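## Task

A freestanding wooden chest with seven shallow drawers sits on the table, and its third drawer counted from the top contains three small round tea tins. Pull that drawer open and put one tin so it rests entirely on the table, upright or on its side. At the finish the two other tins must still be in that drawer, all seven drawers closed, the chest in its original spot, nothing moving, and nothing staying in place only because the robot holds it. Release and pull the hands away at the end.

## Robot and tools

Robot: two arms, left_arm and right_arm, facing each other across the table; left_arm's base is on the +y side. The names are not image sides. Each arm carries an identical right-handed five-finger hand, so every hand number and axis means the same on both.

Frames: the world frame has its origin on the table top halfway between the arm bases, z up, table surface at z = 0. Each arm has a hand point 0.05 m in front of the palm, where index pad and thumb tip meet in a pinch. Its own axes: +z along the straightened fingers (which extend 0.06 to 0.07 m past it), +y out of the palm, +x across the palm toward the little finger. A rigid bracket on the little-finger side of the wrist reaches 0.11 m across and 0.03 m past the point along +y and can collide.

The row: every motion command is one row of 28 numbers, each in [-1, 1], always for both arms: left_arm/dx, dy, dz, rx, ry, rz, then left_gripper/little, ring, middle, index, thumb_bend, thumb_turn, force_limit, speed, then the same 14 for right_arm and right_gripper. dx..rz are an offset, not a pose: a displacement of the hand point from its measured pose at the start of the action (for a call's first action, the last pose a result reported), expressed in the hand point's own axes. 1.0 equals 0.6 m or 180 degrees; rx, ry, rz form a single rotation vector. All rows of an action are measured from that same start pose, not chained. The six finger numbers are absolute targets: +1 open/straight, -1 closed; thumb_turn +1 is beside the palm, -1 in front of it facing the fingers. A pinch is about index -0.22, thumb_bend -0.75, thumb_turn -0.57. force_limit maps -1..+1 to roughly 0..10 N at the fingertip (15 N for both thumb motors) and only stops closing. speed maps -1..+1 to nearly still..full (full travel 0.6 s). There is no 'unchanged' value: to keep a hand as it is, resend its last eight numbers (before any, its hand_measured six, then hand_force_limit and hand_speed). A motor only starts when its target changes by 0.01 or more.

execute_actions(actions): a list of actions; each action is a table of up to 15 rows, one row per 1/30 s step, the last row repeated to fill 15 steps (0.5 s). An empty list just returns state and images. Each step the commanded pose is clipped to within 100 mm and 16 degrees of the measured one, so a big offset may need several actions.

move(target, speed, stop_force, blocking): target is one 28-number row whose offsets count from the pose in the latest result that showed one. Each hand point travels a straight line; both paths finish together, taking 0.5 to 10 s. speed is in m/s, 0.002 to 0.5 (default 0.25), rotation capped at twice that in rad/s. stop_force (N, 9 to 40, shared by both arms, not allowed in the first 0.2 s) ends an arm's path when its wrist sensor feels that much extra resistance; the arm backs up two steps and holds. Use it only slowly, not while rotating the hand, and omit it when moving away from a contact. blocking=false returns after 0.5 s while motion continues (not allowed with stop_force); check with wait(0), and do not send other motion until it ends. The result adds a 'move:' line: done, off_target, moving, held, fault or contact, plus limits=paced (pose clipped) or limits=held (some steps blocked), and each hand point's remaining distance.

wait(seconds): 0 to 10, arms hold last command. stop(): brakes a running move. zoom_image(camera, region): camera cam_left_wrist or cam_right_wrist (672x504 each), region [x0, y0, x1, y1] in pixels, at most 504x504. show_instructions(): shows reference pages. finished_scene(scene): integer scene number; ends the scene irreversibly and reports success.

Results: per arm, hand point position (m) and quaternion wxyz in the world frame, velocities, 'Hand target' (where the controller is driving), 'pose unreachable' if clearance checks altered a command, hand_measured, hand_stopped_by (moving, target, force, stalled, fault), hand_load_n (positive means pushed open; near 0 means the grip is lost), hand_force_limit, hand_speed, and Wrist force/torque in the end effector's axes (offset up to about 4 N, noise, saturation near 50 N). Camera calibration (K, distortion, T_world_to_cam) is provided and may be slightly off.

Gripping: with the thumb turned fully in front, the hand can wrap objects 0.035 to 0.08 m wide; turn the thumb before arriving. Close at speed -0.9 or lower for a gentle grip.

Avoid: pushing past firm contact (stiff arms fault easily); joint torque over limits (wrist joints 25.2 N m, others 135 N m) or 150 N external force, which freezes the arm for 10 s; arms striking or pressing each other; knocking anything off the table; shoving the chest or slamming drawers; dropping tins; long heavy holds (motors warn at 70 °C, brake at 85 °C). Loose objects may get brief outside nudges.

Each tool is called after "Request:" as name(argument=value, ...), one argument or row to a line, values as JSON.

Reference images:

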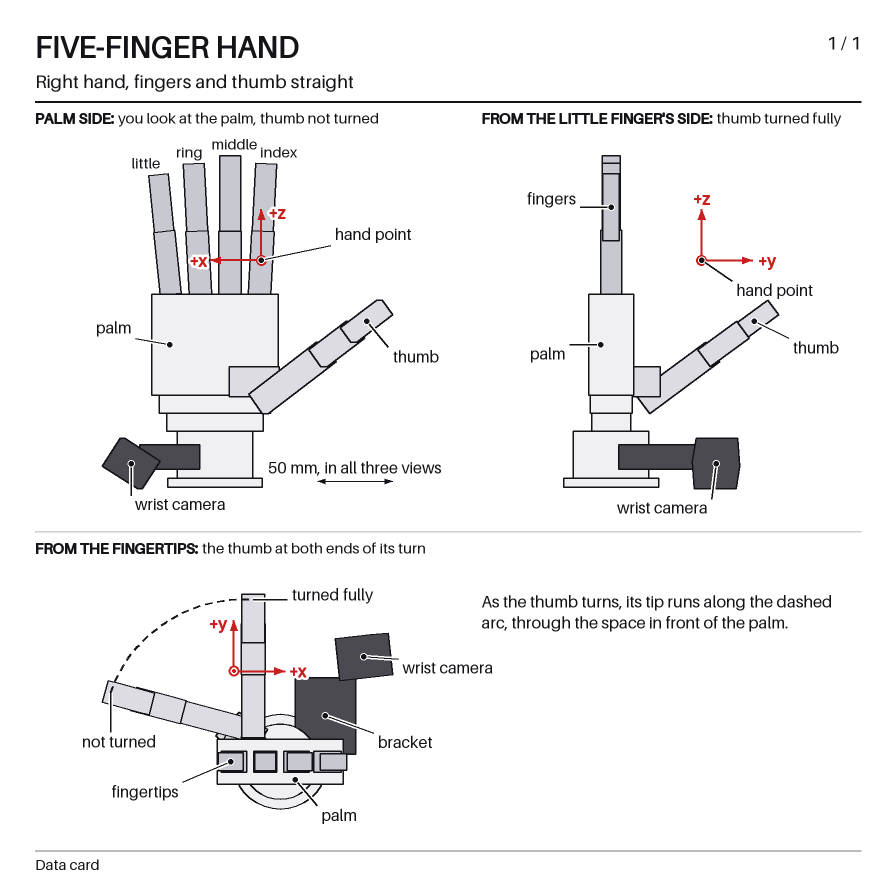

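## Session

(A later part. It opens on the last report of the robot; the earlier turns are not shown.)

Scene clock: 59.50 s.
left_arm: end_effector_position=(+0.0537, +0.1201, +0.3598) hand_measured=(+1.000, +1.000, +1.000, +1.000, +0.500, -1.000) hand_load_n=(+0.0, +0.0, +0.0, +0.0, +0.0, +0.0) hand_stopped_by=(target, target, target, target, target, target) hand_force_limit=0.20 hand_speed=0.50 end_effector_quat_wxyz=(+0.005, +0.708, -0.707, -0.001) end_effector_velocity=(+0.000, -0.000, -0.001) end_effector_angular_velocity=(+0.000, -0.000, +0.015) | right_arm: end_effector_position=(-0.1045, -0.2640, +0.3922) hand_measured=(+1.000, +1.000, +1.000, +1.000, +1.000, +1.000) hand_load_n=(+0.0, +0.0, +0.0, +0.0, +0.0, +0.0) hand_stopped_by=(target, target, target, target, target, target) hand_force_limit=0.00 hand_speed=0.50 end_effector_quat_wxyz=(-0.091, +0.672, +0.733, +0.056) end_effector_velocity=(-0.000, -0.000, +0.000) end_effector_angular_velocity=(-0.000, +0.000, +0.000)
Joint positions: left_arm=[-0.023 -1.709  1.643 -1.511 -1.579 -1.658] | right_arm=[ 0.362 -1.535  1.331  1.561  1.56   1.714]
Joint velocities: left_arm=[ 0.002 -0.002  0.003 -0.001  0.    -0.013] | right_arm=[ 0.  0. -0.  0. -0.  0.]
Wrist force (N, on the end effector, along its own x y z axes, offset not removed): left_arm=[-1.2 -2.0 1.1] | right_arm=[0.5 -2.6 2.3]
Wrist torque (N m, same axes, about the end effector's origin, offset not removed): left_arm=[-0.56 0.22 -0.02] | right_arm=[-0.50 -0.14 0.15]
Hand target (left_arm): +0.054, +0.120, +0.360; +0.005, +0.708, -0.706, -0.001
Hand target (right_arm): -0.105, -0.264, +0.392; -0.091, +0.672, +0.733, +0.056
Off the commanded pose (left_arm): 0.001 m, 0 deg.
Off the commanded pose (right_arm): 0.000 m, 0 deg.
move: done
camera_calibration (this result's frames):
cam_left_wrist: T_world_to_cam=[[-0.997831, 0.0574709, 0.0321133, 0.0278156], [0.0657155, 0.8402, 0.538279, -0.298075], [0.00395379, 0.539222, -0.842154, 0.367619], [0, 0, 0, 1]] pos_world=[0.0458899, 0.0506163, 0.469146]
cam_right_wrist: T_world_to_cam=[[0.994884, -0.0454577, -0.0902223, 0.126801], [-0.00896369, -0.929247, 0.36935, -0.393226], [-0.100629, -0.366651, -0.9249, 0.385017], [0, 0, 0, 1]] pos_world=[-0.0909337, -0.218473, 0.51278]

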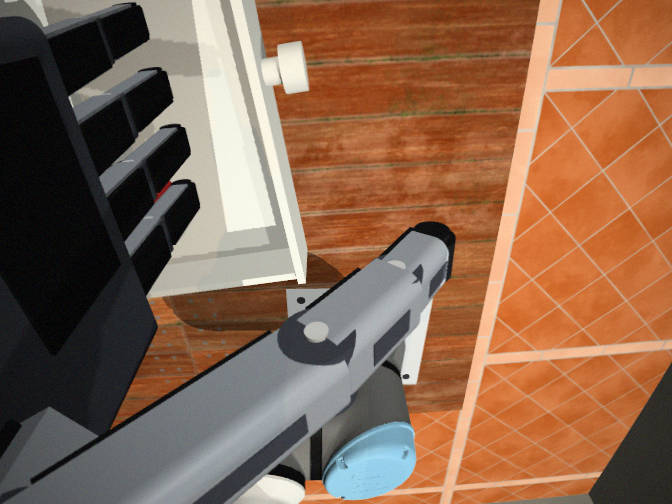

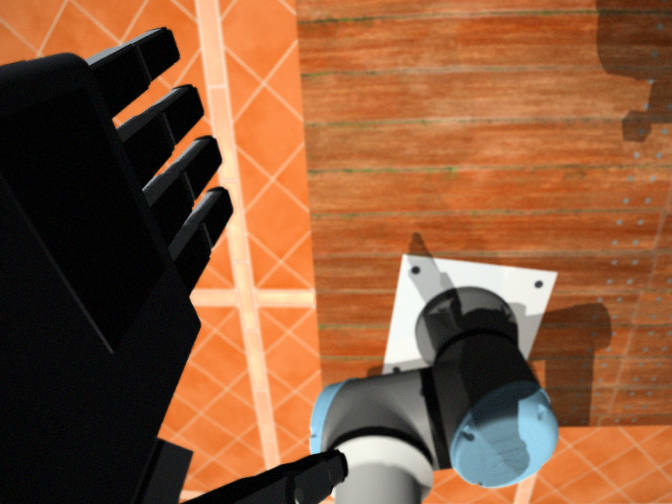

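Request:
move(
  target=[0,0,0.092,0,0,0,1,1,1,1,0.5,-1,0.2,0.5, 0,0,0,0,0,0,1,1,1,1,1,1,0,0.5],
  speed=0.03,
  stop_force=9,
)

Request:
move(
  target=[0.012,0.18,0,0,0,0,1,1,1,1,0.5,-1,0.2,0.5, 0,0,0,0,0,0,1,1,1,1,1,1,0,0.5],
  speed=0.03,
  stop_force=15,
)

Scene clock: 61.90 s.
left_arm: end_effector_position=(+0.0532, +0.1199, +0.3049) hand_measured=(+1.000, +1.000, +1.000, +1.000, +0.500, -1.000) hand_load_n=(+0.0, +0.0, +0.0, +0.0, +0.0, +0.0) hand_stopped_by=(target, target, target, target, target, target) hand_force_limit=0.20 hand_speed=0.50 end_effector_quat_wxyz=(+0.005, +0.708, -0.707, -0.001) end_effector_velocity=(-0.000, -0.000, -0.002) end_effector_angular_velocity=(-0.002, +0.001, -0.000) | right_arm: end_effector_position=(-0.1045, -0.2640, +0.3922) hand_measured=(+1.000, +1.000, +1.000, +1.000, +1.000, +1.000) hand_load_n=(+0.0, +0.0, +0.0, +0.0, +0.0, +0.0) hand_stopped_by=(target, target, target, target, target, target) hand_force_limit=0.00 hand_speed=0.50 end_effector_quat_wxyz=(-0.091, +0.672, +0.733, +0.056) end_effector_velocity=(+0.000, -0.001, -0.000) end_effector_angular_velocity=(-0.002, +0.000, -0.000)
Joint positions: left_arm=[-0.024 -1.708  1.783 -1.651 -1.579 -1.659] | right_arm=[ 0.362 -1.535  1.331  1.561  1.56   1.714]
Joint velocities: left_arm=[-0.     0.     0.006 -0.008 -0.001  0.   ] | right_arm=[-0.    -0.     0.001  0.001 -0.001 -0.   ]
Wrist force (N, on the end effector, along its own x y z axes, offset not removed): left_arm=[-0.7 0.2 0.3] | right_arm=[-1.8 -0.9 3.6]
Wrist torque (N m, same axes, about the end effector's origin, offset not removed): left_arm=[-0.12 0.23 0.18] | right_arm=[-0.40 0.12 0.01]
Hand target (left_arm): +0.053, +0.120, +0.305; +0.005, +0.708, -0.707, -0.001
Hand target (right_arm): -0.105, -0.264, +0.392; -0.091, +0.672, +0.733, +0.056
Off the commanded pose (left_arm): 0.000 m, 0 deg.
Off the commanded pose (right_arm): 0.000 m, 0 deg.
move: done
camera_calibration (this result's frames):
cam_left_wrist: T_world_to_cam=[[-0.997831, 0.0574638, 0.0321087, 0.0291599], [0.0657069, 0.840177, 0.538317, -0.268348], [0.00395681, 0.539259, -0.84213, 0.321496], [0, 0, 0, 1]] pos_world=[0.0454569, 0.0504143, 0.414262]
cam_right_wrist: T_world_to_cam=[[0.994884, -0.0454576, -0.0902223, 0.126801], [-0.00896367, -0.929247, 0.36935, -0.393226], [-0.100629, -0.366651, -0.9249, 0.385017], [0, 0, 0, 1]] pos_world=[-0.0909337, -0.218473, 0.51278]

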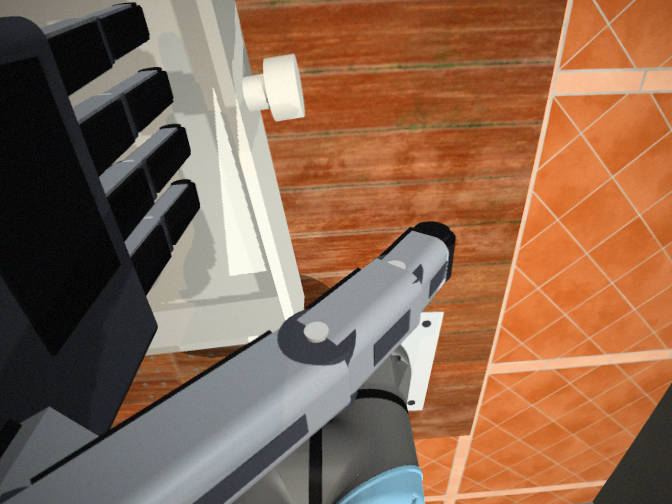

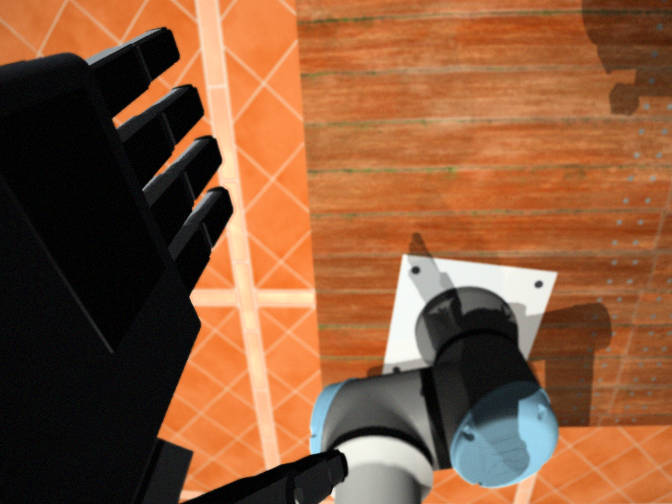

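Scene clock: 65.87 s.
left_arm: end_effector_position=(-0.0545, +0.1127, +0.3058) hand_measured=(+1.000, +1.000, +1.000, +1.000, +0.500, -1.000) hand_load_n=(+0.0, +0.0, +0.0, +0.0, +0.0, +0.0) hand_stopped_by=(target, target, target, target, target, target) hand_force_limit=0.20 hand_speed=0.50 end_effector_quat_wxyz=(+0.005, +0.708, -0.707, -0.002) end_effector_velocity=(-0.003, -0.001, -0.000) end_effector_angular_velocity=(+0.001, -0.000, +0.000) | right_arm: end_effector_position=(-0.1045, -0.2640, +0.3922) hand_measured=(+1.000, +1.000, +1.000, +1.000, +1.000, +1.000) hand_load_n=(+0.0, +0.0, +0.0, +0.0, +0.0, +0.0) hand_stopped_by=(target, target, target, target, target, target) hand_force_limit=0.00 hand_speed=0.50 end_effector_quat_wxyz=(-0.091, +0.672, +0.733, +0.056) end_effector_velocity=(+0.000, -0.000, -0.000) end_effector_angular_velocity=(-0.002, -0.001, +0.000)
Joint positions: left_arm=[-0.265 -1.715  1.787 -1.65  -1.578 -1.9  ] | right_arm=[ 0.362 -1.535  1.331  1.561  1.56   1.714]
Joint velocities: left_arm=[-0.006  0.003 -0.002  0.    -0.    -0.006] | right_arm=[ 0.     0.     0.001  0.001  0.001 -0.   ]
Wrist force (N, on the end effector, along its own x y z axes, offset not removed): left_arm=[1.1 -1.2 -0.3] | right_arm=[-0.2 -2.9 1.1]
Wrist torque (N m, same axes, about the end effector's origin, offset not removed): left_arm=[-0.09 -0.27 0.12] | right_arm=[-0.42 0.04 0.09]
Hand target (left_arm): -0.055, +0.113, +0.306; +0.005, +0.708, -0.707, -0.002
Hand target (right_arm): -0.105, -0.264, +0.392; -0.091, +0.672, +0.733, +0.056
Off the commanded pose (left_arm): 0.000 m, 0 deg.
Off the commanded pose (right_arm): 0.000 m, 0 deg.
move: done
camera_calibration (this result's frames):
cam_left_wrist: T_world_to_cam=[[-0.99781, 0.0574707, 0.0327598, -0.0781135], [0.0660628, 0.839996, 0.538555, -0.255752], [0.00343302, 0.53954, -0.841953, 0.32644], [0, 0, 0, 1]] pos_world=[-0.0621674, 0.0431926, 0.415143]
cam_right_wrist: T_world_to_cam=[[0.994884, -0.0454575, -0.0902221, 0.126801], [-0.00896353, -0.929247, 0.36935, -0.393226], [-0.100628, -0.366652, -0.9249, 0.385017], [0, 0, 0, 1]] pos_world=[-0.0909337, -0.218473, 0.51278]

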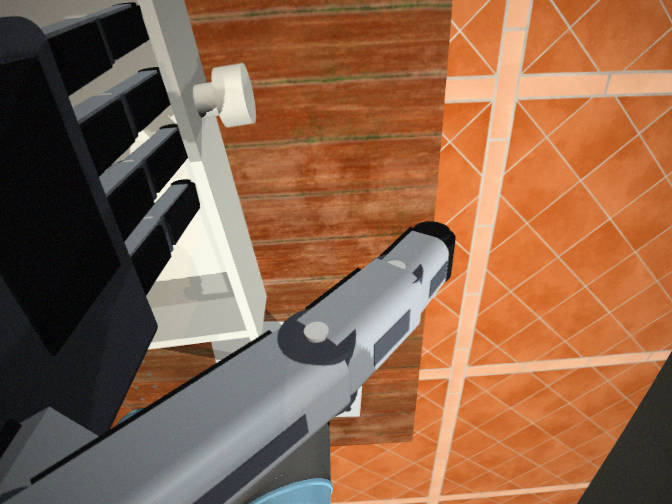

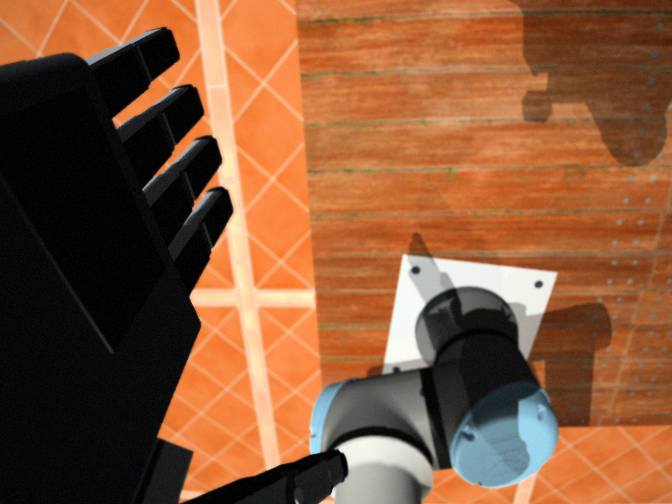

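Request:
move(
  target=[0,-0.01,-0.27,0,0,0,1,1,1,1,0.5,-1,0.2,0.5, 0,0,0,0,0,0,1,1,1,1,1,1,0,0.5],
  speed=0.15,
)

Request:
move(
  target=[0.1,-0.27,0,0,0,0,1,1,1,1,0.5,-1,0.2,0.5, 0,0,0,0,0,0,1,1,1,1,1,1,0,0.5],
)

Scene clock: 67.77 s.
left_arm: end_effector_position=(-0.0471, +0.1133, +0.4675) hand_measured=(+1.000, +1.000, +1.000, +1.000, +0.500, -1.000) hand_load_n=(+0.0, +0.0, +0.0, +0.0, +0.0, +0.0) hand_stopped_by=(target, target, target, target, target, target) hand_force_limit=0.20 hand_speed=0.50 end_effector_quat_wxyz=(+0.005, +0.708, -0.707, -0.002) end_effector_velocity=(+0.000, -0.000, +0.002) end_effector_angular_velocity=(+0.002, -0.001, -0.000) | right_arm: end_effector_position=(-0.1045, -0.2640, +0.3922) hand_measured=(+1.000, +1.000, +1.000, +1.000, +1.000, +1.000) hand_load_n=(+0.0, +0.0, +0.0, +0.0, +0.0, +0.0) hand_stopped_by=(target, target, target, target, target, target) hand_force_limit=0.00 hand_speed=0.50 end_effector_quat_wxyz=(-0.091, +0.672, +0.733, +0.056) end_effector_velocity=(+0.000, +0.000, -0.000) end_effector_angular_velocity=(+0.000, -0.000, -0.000)
Joint positions: left_arm=[-0.249 -1.666  1.325 -1.238 -1.578 -1.885] | right_arm=[ 0.362 -1.535  1.331  1.561  1.56   1.714]
Joint velocities: left_arm=[ 0.     0.004 -0.01   0.008  0.     0.   ] | right_arm=[-0.  0.  0. -0.  0. -0.]
Wrist force (N, on the end effector, along its own x y z axes, offset not removed): left_arm=[0.2 -1.4 0.1] | right_arm=[-0.3 -1.6 2.8]
Wrist torque (N m, same axes, about the end effector's origin, offset not removed): left_arm=[-0.37 0.00 0.10] | right_arm=[-0.47 -0.06 0.12]
Hand target (left_arm): -0.047, +0.113, +0.468; +0.005, +0.708, -0.707, -0.002
Hand target (right_arm): -0.105, -0.264, +0.392; -0.091, +0.672, +0.733, +0.056
Off the commanded pose (left_arm): 0.000 m, 0 deg.
Off the commanded pose (right_arm): 0.000 m, 0 deg.
move: done
camera_calibration (this result's frames):
cam_left_wrist: T_world_to_cam=[[-0.997809, 0.0574532, 0.0327988, -0.0761509], [0.06607, 0.840122, 0.538358, -0.343747], [0.0033754, 0.539346, -0.842078, 0.462272], [0, 0, 0, 1]] pos_world=[-0.054833, 0.0438401, 0.576826]
cam_right_wrist: T_world_to_cam=[[0.994884, -0.0454575, -0.0902222, 0.126801], [-0.00896358, -0.929247, 0.36935, -0.393226], [-0.100628, -0.366652, -0.9249, 0.385017], [0, 0, 0, 1]] pos_world=[-0.0909337, -0.218473, 0.51278]

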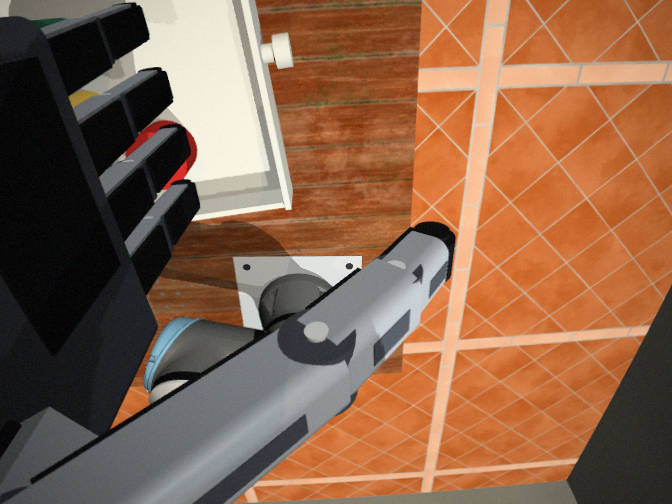

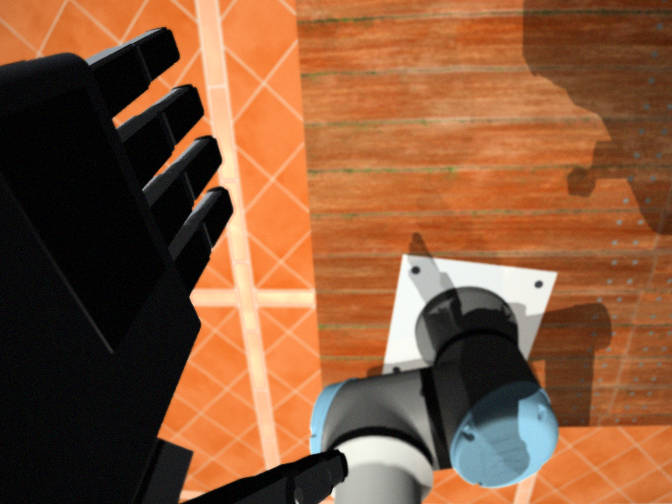

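Scene clock: 69.13 s.
left_arm: end_effector_position=(+0.1146, +0.0535, +0.4664) hand_measured=(+1.000, +1.000, +1.000, +1.000, +0.500, -1.000) hand_load_n=(+0.0, +0.0, +0.0, +0.0, +0.0, +0.0) hand_stopped_by=(target, target, target, target, target, target) hand_force_limit=0.20 hand_speed=0.50 end_effector_quat_wxyz=(+0.005, +0.708, -0.706, -0.001) end_effector_velocity=(+0.002, -0.001, +0.001) end_effector_angular_velocity=(+0.000, +0.000, -0.001) | right_arm: end_effector_position=(-0.1045, -0.2640, +0.3922) hand_measured=(+1.000, +1.000, +1.000, +1.000, +1.000, +1.000) hand_load_n=(+0.0, +0.0, +0.0, +0.0, +0.0, +0.0) hand_stopped_by=(target, target, target, target, target, target) hand_force_limit=0.00 hand_speed=0.50 end_effector_quat_wxyz=(-0.091, +0.672, +0.733, +0.056) end_effector_velocity=(+0.000, -0.000, -0.000) end_effector_angular_velocity=(-0.000, -0.000, -0.000)
Joint positions: left_arm=[ 0.109 -1.462  1.123 -1.236 -1.579 -1.527] | right_arm=[ 0.362 -1.535  1.331  1.561  1.56   1.714]
Joint velocities: left_arm=[ 0.005  0.006 -0.009  0.003 -0.     0.006] | right_arm=[ 0.     0.     0.001 -0.     0.     0.   ]
Wrist force (N, on the end effector, along its own x y z axes, offset not removed): left_arm=[1.0 0.4 -0.6] | right_arm=[-0.7 -2.4 3.1]
Wrist torque (N m, same axes, about the end effector's origin, offset not removed): left_arm=[-0.10 -0.07 0.19] | right_arm=[-0.55 0.10 0.04]
Hand target (left_arm): +0.115, +0.053, +0.466; +0.005, +0.708, -0.707, -0.001
Hand target (right_arm): -0.105, -0.264, +0.392; -0.091, +0.672, +0.733, +0.056
Off the commanded pose (left_arm): 0.000 m, 0 deg.
Off the commanded pose (right_arm): 0.000 m, 0 deg.
move: done
camera_calibration (this result's frames):
cam_left_wrist: T_world_to_cam=[[-0.99785, 0.0573589, 0.0317202, 0.0891985], [0.0654112, 0.840463, 0.537906, -0.303344], [0.00419402, 0.538824, -0.842408, 0.493131], [0, 0, 0, 1]] pos_world=[0.106781, -0.0158773, 0.575759]
cam_right_wrist: T_world_to_cam=[[0.994884, -0.0454579, -0.0902221, 0.126801], [-0.00896392, -0.929247, 0.36935, -0.393226], [-0.100629, -0.366651, -0.9249, 0.385017], [0, 0, 0, 1]] pos_world=[-0.0909336, -0.218473, 0.51278]

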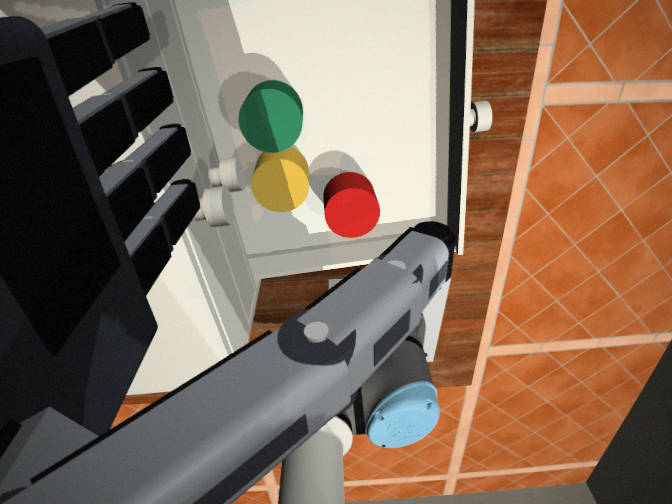

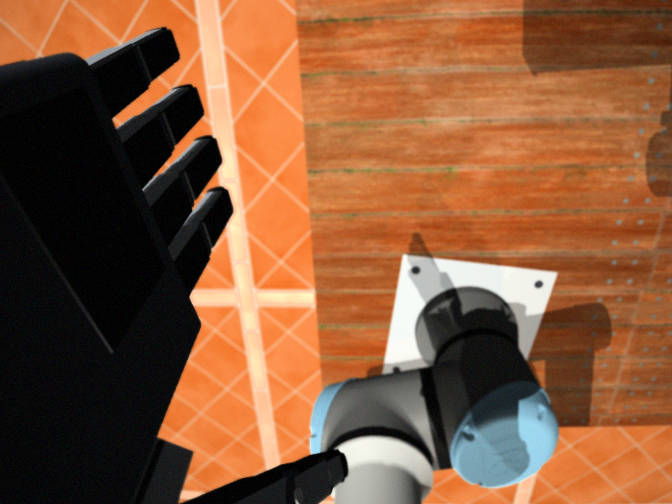

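Request:
move(
  target=[-0.187,0.042,0.167,0.26,0.26,0.45,1,1,1,0.6,-0.2,-0.57,0.2,0.5, 0,0,0,0,0,0,1,1,1,1,1,1,0,0.5],
  speed=0.1,
)

Scene clock: 79.93 s.
left_arm: end_effector_position=(+0.0886, +0.1655, +0.3659) hand_measured=(+1.000, +1.000, +1.000, +0.600, -0.200, -0.570) hand_load_n=(+0.0, +0.0, +0.0, +0.0, +0.0, +0.0) hand_stopped_by=(target, target, target, target, target, target) hand_force_limit=0.20 hand_speed=0.50 end_effector_quat_wxyz=(+0.004, +0.003, -0.865, +0.502) end_effector_velocity=(-0.000, +0.001, -0.001) end_effector_angular_velocity=(-0.005, -0.006, -0.010) | right_arm: end_effector_position=(-0.1045, -0.2640, +0.3922) hand_measured=(+1.000, +1.000, +1.000, +1.000, +1.000, +1.000) hand_load_n=(+0.0, +0.0, +0.0, +0.0, +0.0, +0.0) hand_stopped_by=(target, target, target, target, target, target) hand_force_limit=0.00 hand_speed=0.50 end_effector_quat_wxyz=(-0.091, +0.672, +0.733, +0.056) end_effector_velocity=(+0.000, -0.000, +0.000) end_effector_angular_velocity=(-0.001, -0.000, +0.000)
Joint positions: left_arm=[-0.532 -2.427  2.378 -2.492 -1.067 -0.332] | right_arm=[ 0.362 -1.535  1.331  1.561  1.56   1.714]
Joint velocities: left_arm=[-0.006 -0.007  0.008 -0.006  0.001  0.011] | right_arm=[ 0.     0.    -0.     0.001  0.     0.   ]
Wrist force (N, on the end effector, along its own x y z axes, offset not removed): left_arm=[0.4 -0.7 -1.7] | right_arm=[0.1 -2.2 1.2]
Wrist torque (N m, same axes, about the end effector's origin, offset not removed): left_arm=[-0.20 0.04 0.01] | right_arm=[-0.41 -0.13 0.10]
Hand target (left_arm): +0.089, +0.166, +0.366; -0.004, -0.002, +0.864, -0.503
Hand target (right_arm): -0.105, -0.264, +0.392; -0.091, +0.672, +0.733, +0.056
Off the commanded pose (left_arm): 0.000 m, 0 deg.
Off the commanded pose (right_arm): 0.000 m, 0 deg.
move: done
camera_calibration (this result's frames):
cam_left_wrist: T_world_to_cam=[[0.0498895, 0.514759, -0.855882, 0.216292], [0.840534, 0.441223, 0.314363, -0.262497], [0.539456, -0.735082, -0.41066, 0.353649], [0, 0, 0, 1]] pos_world=[0.0190692, 0.264443, 0.41287]
cam_right_wrist: T_world_to_cam=[[0.994884, -0.0454575, -0.0902222, 0.126801], [-0.00896355, -0.929247, 0.36935, -0.393226], [-0.100628, -0.366652, -0.9249, 0.385017], [0, 0, 0, 1]] pos_world=[-0.0909337, -0.218473, 0.51278]

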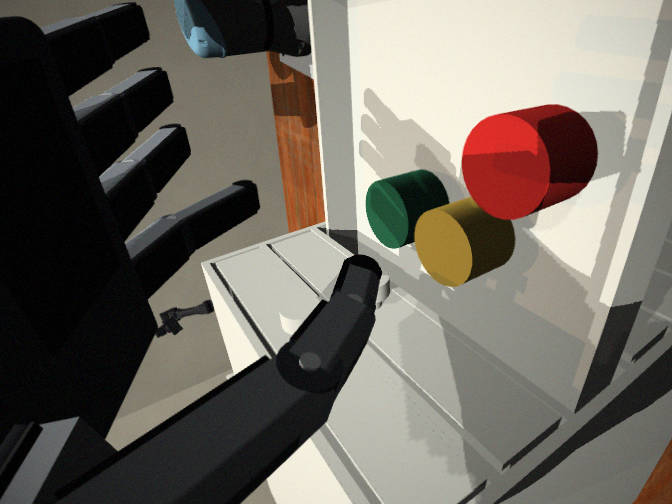

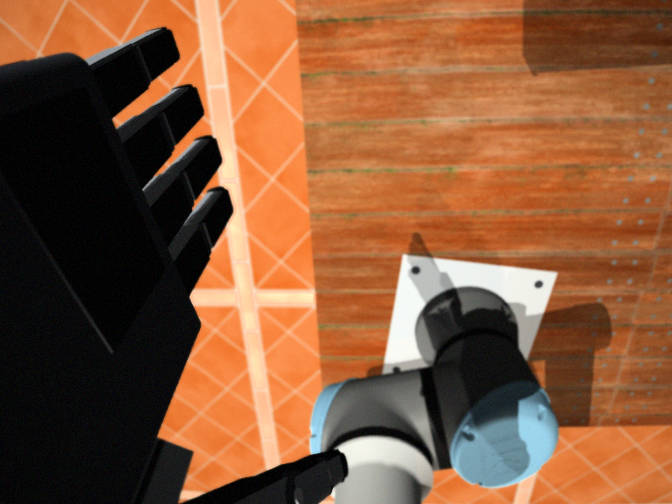

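Request:
move(
  target=[-0.003,0.148,0.063,0,0,0,1,1,1,0.8,-0.2,-0.57,0.2,0.5, 0,0,0,0,0,0,1,1,1,1,1,1,0,0.5],
  speed=0.05,
  stop_force=9,
)

Scene clock: 82.53 s.
left_arm: end_effector_position=(+0.0896, +0.1767, +0.2703) hand_measured=(+1.000, +1.000, +1.000, +0.800, -0.200, -0.570) hand_load_n=(+0.0, +0.0, +0.0, +0.0, +0.0, +0.0) hand_stopped_by=(target, target, target, target, target, target) hand_force_limit=0.20 hand_speed=0.50 end_effector_quat_wxyz=(+0.004, +0.003, -0.865, +0.502) end_effector_velocity=(+0.000, -0.000, -0.002) end_effector_angular_velocity=(-0.002, -0.001, +0.002) | right_arm: end_effector_position=(-0.1045, -0.2640, +0.3922) hand_measured=(+1.000, +1.000, +1.000, +1.000, +1.000, +1.000) hand_load_n=(+0.0, +0.0, +0.0, +0.0, +0.0, +0.0) hand_stopped_by=(target, target, target, target, target, target) hand_force_limit=0.00 hand_speed=0.50 end_effector_quat_wxyz=(-0.091, +0.672, +0.733, +0.056) end_effector_velocity=(-0.000, +0.001, +0.000) end_effector_angular_velocity=(+0.003, +0.001, -0.001)
Joint positions: left_arm=[-0.579 -2.476  2.628 -2.677 -1.028 -0.363] | right_arm=[ 0.362 -1.535  1.331  1.561  1.56   1.714]
Joint velocities: left_arm=[-0.001  0.001  0.006 -0.007  0.003 -0.001] | right_arm=[-0.     0.    -0.002 -0.001 -0.001  0.   ]
Wrist force (N, on the end effector, along its own x y z axes, offset not removed): left_arm=[0.7 1.0 -1.9] | right_arm=[0.0 -2.0 3.6]
Wrist torque (N m, same axes, about the end effector's origin, offset not removed): left_arm=[0.23 0.03 0.13] | right_arm=[-0.57 -0.12 0.12]
Hand target (left_arm): +0.090, +0.177, +0.270; -0.004, -0.003, +0.865, -0.502
Hand target (right_arm): -0.105, -0.264, +0.392; -0.091, +0.672, +0.733, +0.056
Off the commanded pose (left_arm): 0.000 m, 0 deg.
Off the commanded pose (right_arm): 0.000 m, 0 deg.
move: done
camera_calibration (this result's frames):
cam_left_wrist: T_world_to_cam=[[0.0498024, 0.514899, -0.855803, 0.128609], [0.840556, 0.441186, 0.314357, -0.238221], [0.539431, -0.735006, -0.410829, 0.322126], [0, 0, 0, 1]] pos_world=[0.0200688, 0.275644, 0.317289]
cam_right_wrist: T_world_to_cam=[[0.994884, -0.0454576, -0.0902223, 0.126801], [-0.00896359, -0.929247, 0.36935, -0.393226], [-0.100629, -0.366651, -0.9249, 0.385017], [0, 0, 0, 1]] pos_world=[-0.0909337, -0.218473, 0.51278]

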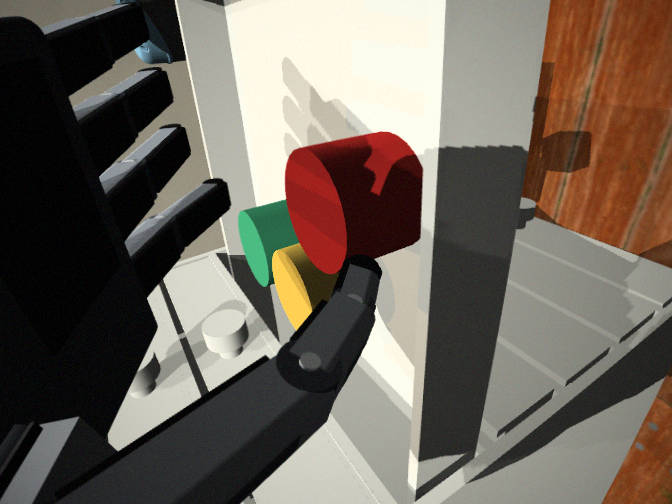

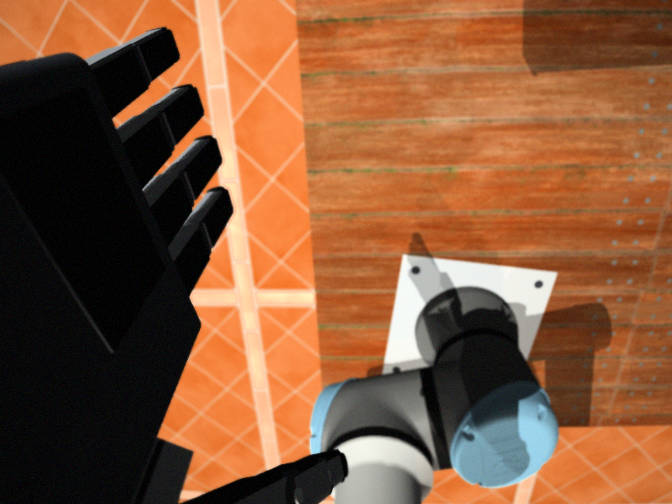

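Request:
move(
  target=[0,0.036,0.021,0,0,0,1,1,1,0.8,-0.2,-0.57,0.2,0.5, 0,0,0,0,0,0,1,1,1,1,1,1,0,0.5],
  speed=0.015,
  stop_force=9,
)

Request:
move(
  target=[0,0,0,0,0,0,1,1,1,-0.5,-0.2,-0.57,0.2,-0.5, 0,0,0,0,0,0,1,1,1,1,1,1,0,0.5],
)

Scene clock: 84.37 s.
left_arm: end_effector_position=(+0.0894, +0.1766, +0.2510) hand_measured=(+1.000, +1.000, +1.000, +0.800, -0.204, -0.570) hand_load_n=(+0.0, +0.0, +0.0, +0.0, -7.5, +1.0) hand_stopped_by=(target, target, target, target, target, target) hand_force_limit=0.20 hand_speed=0.50 end_effector_quat_wxyz=(+0.004, +0.003, -0.865, +0.502) end_effector_velocity=(+0.000, -0.000, +0.005) end_effector_angular_velocity=(+0.002, -0.002, +0.001) | right_arm: end_effector_position=(-0.1045, -0.2640, +0.3922) hand_measured=(+1.000, +1.000, +1.000, +1.000, +1.000, +1.000) hand_load_n=(+0.0, +0.0, +0.0, +0.0, +0.0, +0.0) hand_stopped_by=(target, target, target, target, target, target) hand_force_limit=0.00 hand_speed=0.50 end_effector_quat_wxyz=(-0.091, +0.672, +0.733, +0.056) end_effector_velocity=(-0.000, +0.000, +0.000) end_effector_angular_velocity=(+0.000, +0.001, -0.000)
Joint positions: left_arm=[-0.58  -2.458  2.676 -2.742 -1.027 -0.364] | right_arm=[ 0.362 -1.535  1.331  1.561  1.56   1.714]
Joint velocities: left_arm=[-0.    -0.005 -0.014  0.022  0.002 -0.   ] | right_arm=[-0.    -0.    -0.001  0.    -0.001  0.   ]
Wrist force (N, on the end effector, along its own x y z axes, offset not removed): left_arm=[0.4 -11.2 0.7] | right_arm=[-0.2 -1.8 2.7]
Wrist torque (N m, same axes, about the end effector's origin, offset not removed): left_arm=[-0.34 -0.06 0.16] | right_arm=[-0.46 -0.03 0.11]
Hand target (left_arm): +0.089, +0.177, +0.252; -0.004, -0.003, +0.865, -0.502
Hand target (right_arm): -0.105, -0.264, +0.392; -0.091, +0.672, +0.733, +0.056
Off the commanded pose (left_arm): 0.006 m, 0 deg.
Off the commanded pose (right_arm): 0.000 m, 0 deg.
move: contact (left_arm)
camera_calibration (this result's frames):
cam_left_wrist: T_world_to_cam=[[0.0498661, 0.514952, -0.855768, 0.112154], [0.840464, 0.44126, 0.314499, -0.231982], [0.539568, -0.734925, -0.410794, 0.314155], [0, 0, 0, 1]] pos_world=[0.019872, 0.275491, 0.297989]
cam_right_wrist: T_world_to_cam=[[0.994884, -0.0454577, -0.0902221, 0.126801], [-0.00896372, -0.929247, 0.36935, -0.393226], [-0.100628, -0.366652, -0.9249, 0.385016], [0, 0, 0, 1]] pos_world=[-0.0909337, -0.218473, 0.51278]

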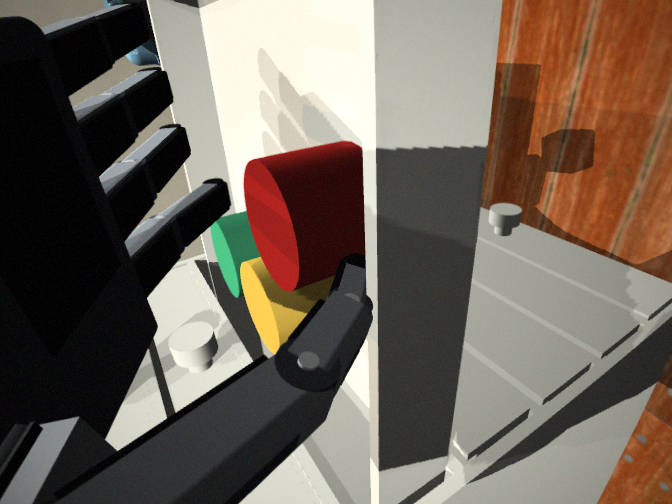

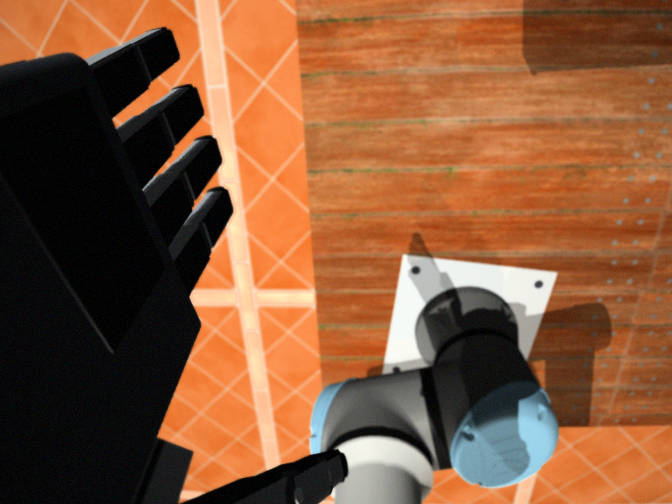

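Scene clock: 85.13 s.
left_arm: end_effector_position=(+0.0894, +0.1765, +0.2510) hand_measured=(+1.000, +1.000, +1.000, +0.388, -0.204, -0.570) hand_load_n=(+0.0, +0.0, +0.0, +5.5, -3.0, +1.5) hand_stopped_by=(target, target, target, force, target, target) hand_force_limit=0.20 hand_speed=-0.50 end_effector_quat_wxyz=(+0.004, +0.003, -0.865, +0.502) end_effector_velocity=(-0.001, +0.000, -0.000) end_effector_angular_velocity=(+0.000, +0.001, -0.002) | right_arm: end_effector_position=(-0.1045, -0.2640, +0.3922) hand_measured=(+1.000, +1.000, +1.000, +1.000, +1.000, +1.000) hand_load_n=(+0.0, +0.0, +0.0, +0.0, +0.0, +0.0) hand_stopped_by=(target, target, target, target, target, target) hand_force_limit=0.00 hand_speed=0.50 end_effector_quat_wxyz=(-0.091, +0.672, +0.733, +0.056) end_effector_velocity=(-0.000, +0.000, -0.000) end_effector_angular_velocity=(-0.000, +0.001, +0.001)
Joint positions: left_arm=[-0.58  -2.458  2.675 -2.742 -1.027 -0.364] | right_arm=[ 0.362 -1.535  1.331  1.561  1.56   1.714]
Joint velocities: left_arm=[-0.    -0.     0.    -0.    -0.002  0.   ] | right_arm=[ 0.    -0.     0.001 -0.001 -0.001 -0.   ]
Wrist force (N, on the end effector, along its own x y z axes, offset not removed): left_arm=[-0.7 -15.8 -0.9] | right_arm=[0.3 -2.2 2.9]
Wrist torque (N m, same axes, about the end effector's origin, offset not removed): left_arm=[-0.57 0.04 0.03] | right_arm=[-0.63 -0.16 0.19]
Hand target (left_arm): +0.089, +0.177, +0.251; -0.004, -0.003, +0.865, -0.502
Hand target (right_arm): -0.105, -0.264, +0.392; -0.091, +0.672, +0.733, +0.056
Off the commanded pose (left_arm): 0.000 m, 0 deg.
Off the commanded pose (right_arm): 0.000 m, 0 deg.
move: done
camera_calibration (this result's frames):
cam_left_wrist: T_world_to_cam=[[0.0497955, 0.514857, -0.855829, 0.112232], [0.84049, 0.441295, 0.314381, -0.231964], [0.539534, -0.73497, -0.410757, 0.314171], [0, 0, 0, 1]] pos_world=[0.0198689, 0.275487, 0.298025]
cam_right_wrist: T_world_to_cam=[[0.994884, -0.0454577, -0.090222, 0.126801], [-0.00896385, -0.929247, 0.36935, -0.393226], [-0.100628, -0.366652, -0.9249, 0.385017], [0, 0, 0, 1]] pos_world=[-0.0909337, -0.218473, 0.51278]

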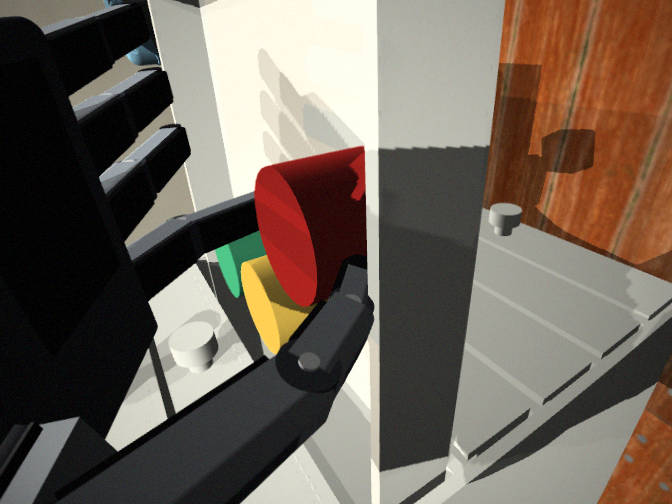

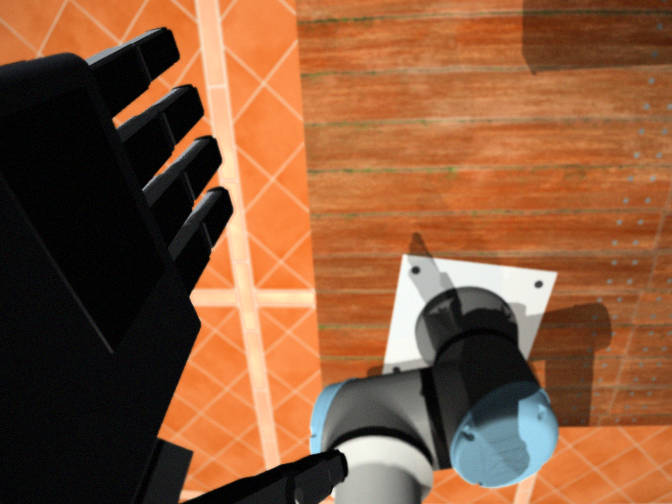

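Request:
move(
  target=[0,-0.005,-0.007,0,0,0,1,1,1,-0.5,-0.6,-0.57,0.6,-0.6, 0,0,0,0,0,0,1,1,1,1,1,1,0,0.5],
  speed=0.01,
)

Request:
move(
  target=[0,-0.06,-0.033,0,0,0,1,1,1,-0.5,-0.6,-0.57,0.6,-0.6, 0,0,0,0,0,0,1,1,1,1,1,1,0,0.5],
  speed=0.02,
)

Scene clock: 86.03 s.
left_arm: end_effector_position=(+0.0895, +0.1785, +0.2554) hand_measured=(+1.000, +1.000, +1.000, +0.388, -0.304, -0.570) hand_load_n=(+0.0, +0.0, +0.0, +11.0, +12.0, -0.5) hand_stopped_by=(target, target, target, force, force, target) hand_force_limit=0.60 hand_speed=-0.60 end_effector_quat_wxyz=(+0.004, +0.003, -0.865, +0.502) end_effector_velocity=(+0.000, +0.001, +0.003) end_effector_angular_velocity=(-0.001, -0.000, +0.001) | right_arm: end_effector_position=(-0.1045, -0.2640, +0.3922) hand_measured=(+1.000, +1.000, +1.000, +1.000, +1.000, +1.000) hand_load_n=(+0.0, +0.0, +0.0, +0.0, +0.0, +0.0) hand_stopped_by=(target, target, target, target, target, target) hand_force_limit=0.00 hand_speed=0.50 end_effector_quat_wxyz=(-0.091, +0.672, +0.733, +0.056) end_effector_velocity=(+0.000, +0.000, +0.000) end_effector_angular_velocity=(+0.000, -0.000, +0.000)
Joint positions: left_arm=[-0.59  -2.479  2.666 -2.708 -1.019 -0.371] | right_arm=[ 0.362 -1.535  1.331  1.561  1.56   1.714]
Joint velocities: left_arm=[-0.009 -0.016 -0.005  0.024  0.009 -0.006] | right_arm=[ 0.     0.    -0.002  0.001  0.    -0.   ]
Wrist force (N, on the end effector, along its own x y z axes, offset not removed): left_arm=[-1.3 0.1 1.5] | right_arm=[-0.7 -2.0 2.8]
Wrist torque (N m, same axes, about the end effector's origin, offset not removed): left_arm=[-0.30 0.21 0.10] | right_arm=[-0.44 -0.04 0.07]
Hand target (left_arm): +0.089, +0.179, +0.256; -0.004, -0.003, +0.865, -0.502
Hand target (right_arm): -0.105, -0.264, +0.392; -0.091, +0.672, +0.733, +0.056
Off the commanded pose (left_arm): 0.000 m, 0 deg.
Off the commanded pose (right_arm): 0.000 m, 0 deg.
move: done
camera_calibration (this result's frames):
cam_left_wrist: T_world_to_cam=[[0.0497578, 0.514898, -0.855806, 0.11494], [0.840587, 0.441166, 0.314302, -0.234232], [0.539386, -0.735019, -0.410865, 0.31744], [0, 0, 0, 1]] pos_world=[0.0199502, 0.277477, 0.302411]
cam_right_wrist: T_world_to_cam=[[0.994884, -0.0454578, -0.0902221, 0.126801], [-0.00896387, -0.929247, 0.36935, -0.393226], [-0.100628, -0.366652, -0.9249, 0.385017], [0, 0, 0, 1]] pos_world=[-0.0909337, -0.218473, 0.51278]

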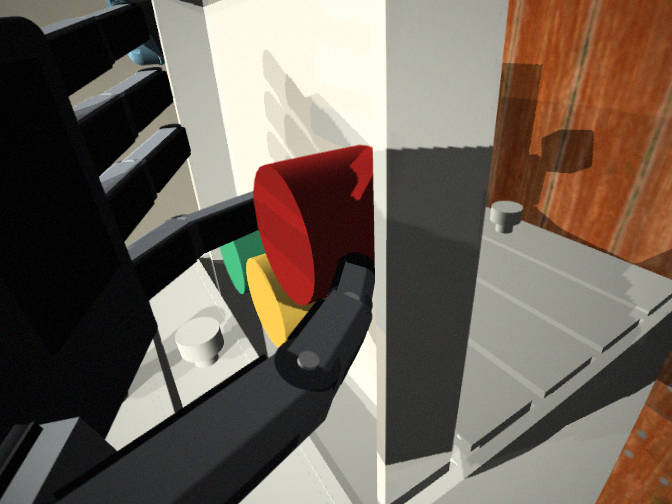

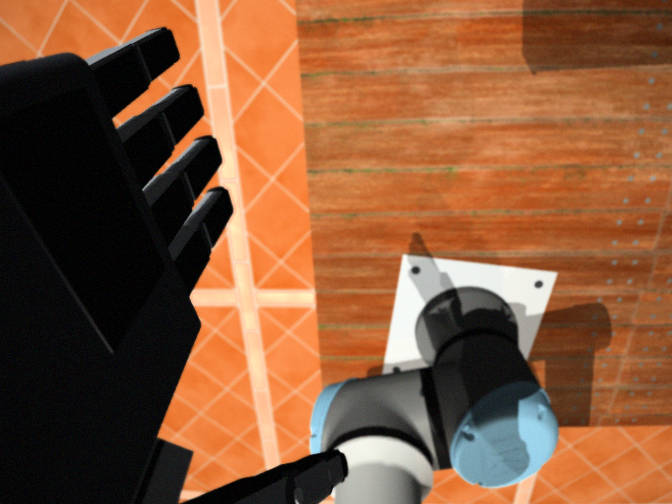

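Scene clock: 88.40 s.
left_arm: end_effector_position=(+0.0898, +0.1779, +0.2962) hand_measured=(+1.000, +1.000, +1.000, +0.388, -0.304, -0.570) hand_load_n=(+0.0, +0.0, +0.0, +10.5, +12.0, -0.5) hand_stopped_by=(target, target, target, force, force, target) hand_force_limit=0.60 hand_speed=-0.60 end_effector_quat_wxyz=(+0.004, +0.003, -0.865, +0.502) end_effector_velocity=(+0.001, +0.000, +0.003) end_effector_angular_velocity=(-0.002, +0.001, +0.002) | right_arm: end_effector_position=(-0.1045, -0.2640, +0.3922) hand_measured=(+1.000, +1.000, +1.000, +1.000, +1.000, +1.000) hand_load_n=(+0.0, +0.0, +0.0, +0.0, +0.0, +0.0) hand_stopped_by=(target, target, target, target, target, target) hand_force_limit=0.00 hand_speed=0.50 end_effector_quat_wxyz=(-0.091, +0.672, +0.733, +0.056) end_effector_velocity=(-0.000, +0.000, +0.000) end_effector_angular_velocity=(+0.001, +0.001, +0.000)
Joint positions: left_arm=[-0.584 -2.497  2.564 -2.59  -1.024 -0.366] | right_arm=[ 0.362 -1.535  1.331  1.561  1.56   1.714]
Joint velocities: left_arm=[ 0.    -0.002 -0.006  0.007  0.002 -0.   ] | right_arm=[-0.    -0.    -0.001 -0.    -0.001 -0.   ]
Wrist force (N, on the end effector, along its own x y z axes, offset not removed): left_arm=[-1.2 1.7 0.0] | right_arm=[0.7 -1.7 2.5]
Wrist torque (N m, same axes, about the end effector's origin, offset not removed): left_arm=[-0.10 0.24 0.08] | right_arm=[-0.48 -0.12 0.18]
Hand target (left_arm): +0.090, +0.178, +0.296; -0.004, -0.003, +0.865, -0.502
Hand target (right_arm): -0.105, -0.264, +0.392; -0.091, +0.672, +0.733, +0.056
Off the commanded pose (left_arm): 0.000 m, 0 deg.
Off the commanded pose (right_arm): 0.000 m, 0 deg.
move: done
camera_calibration (this result's frames):
cam_left_wrist: T_world_to_cam=[[0.0497925, 0.514876, -0.855818, 0.150184], [0.84061, 0.441125, 0.314297, -0.247051], [0.539347, -0.735059, -0.410845, 0.333523], [0, 0, 0, 1]] pos_world=[0.0203106, 0.276813, 0.343204]
cam_right_wrist: T_world_to_cam=[[0.994884, -0.0454577, -0.0902222, 0.126801], [-0.00896372, -0.929247, 0.36935, -0.393226], [-0.100629, -0.366651, -0.9249, 0.385017], [0, 0, 0, 1]] pos_world=[-0.0909337, -0.218473, 0.51278]

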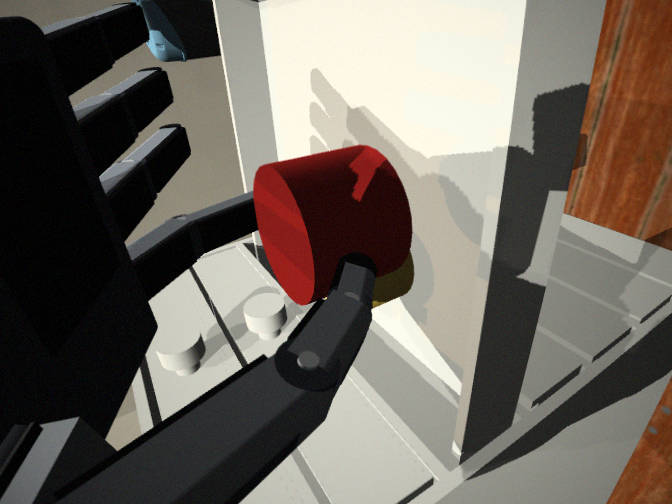

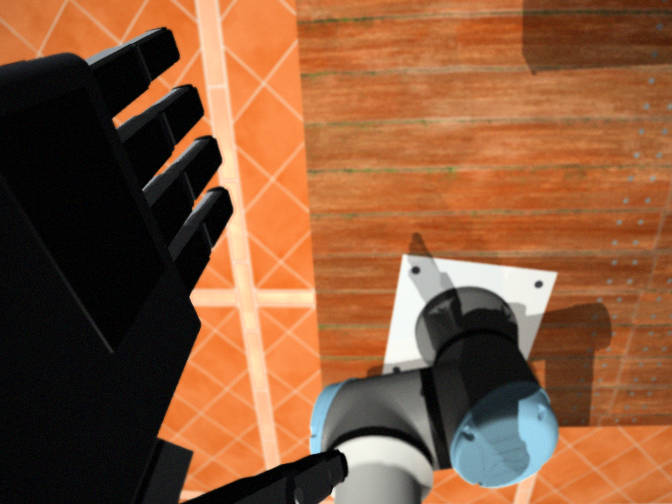

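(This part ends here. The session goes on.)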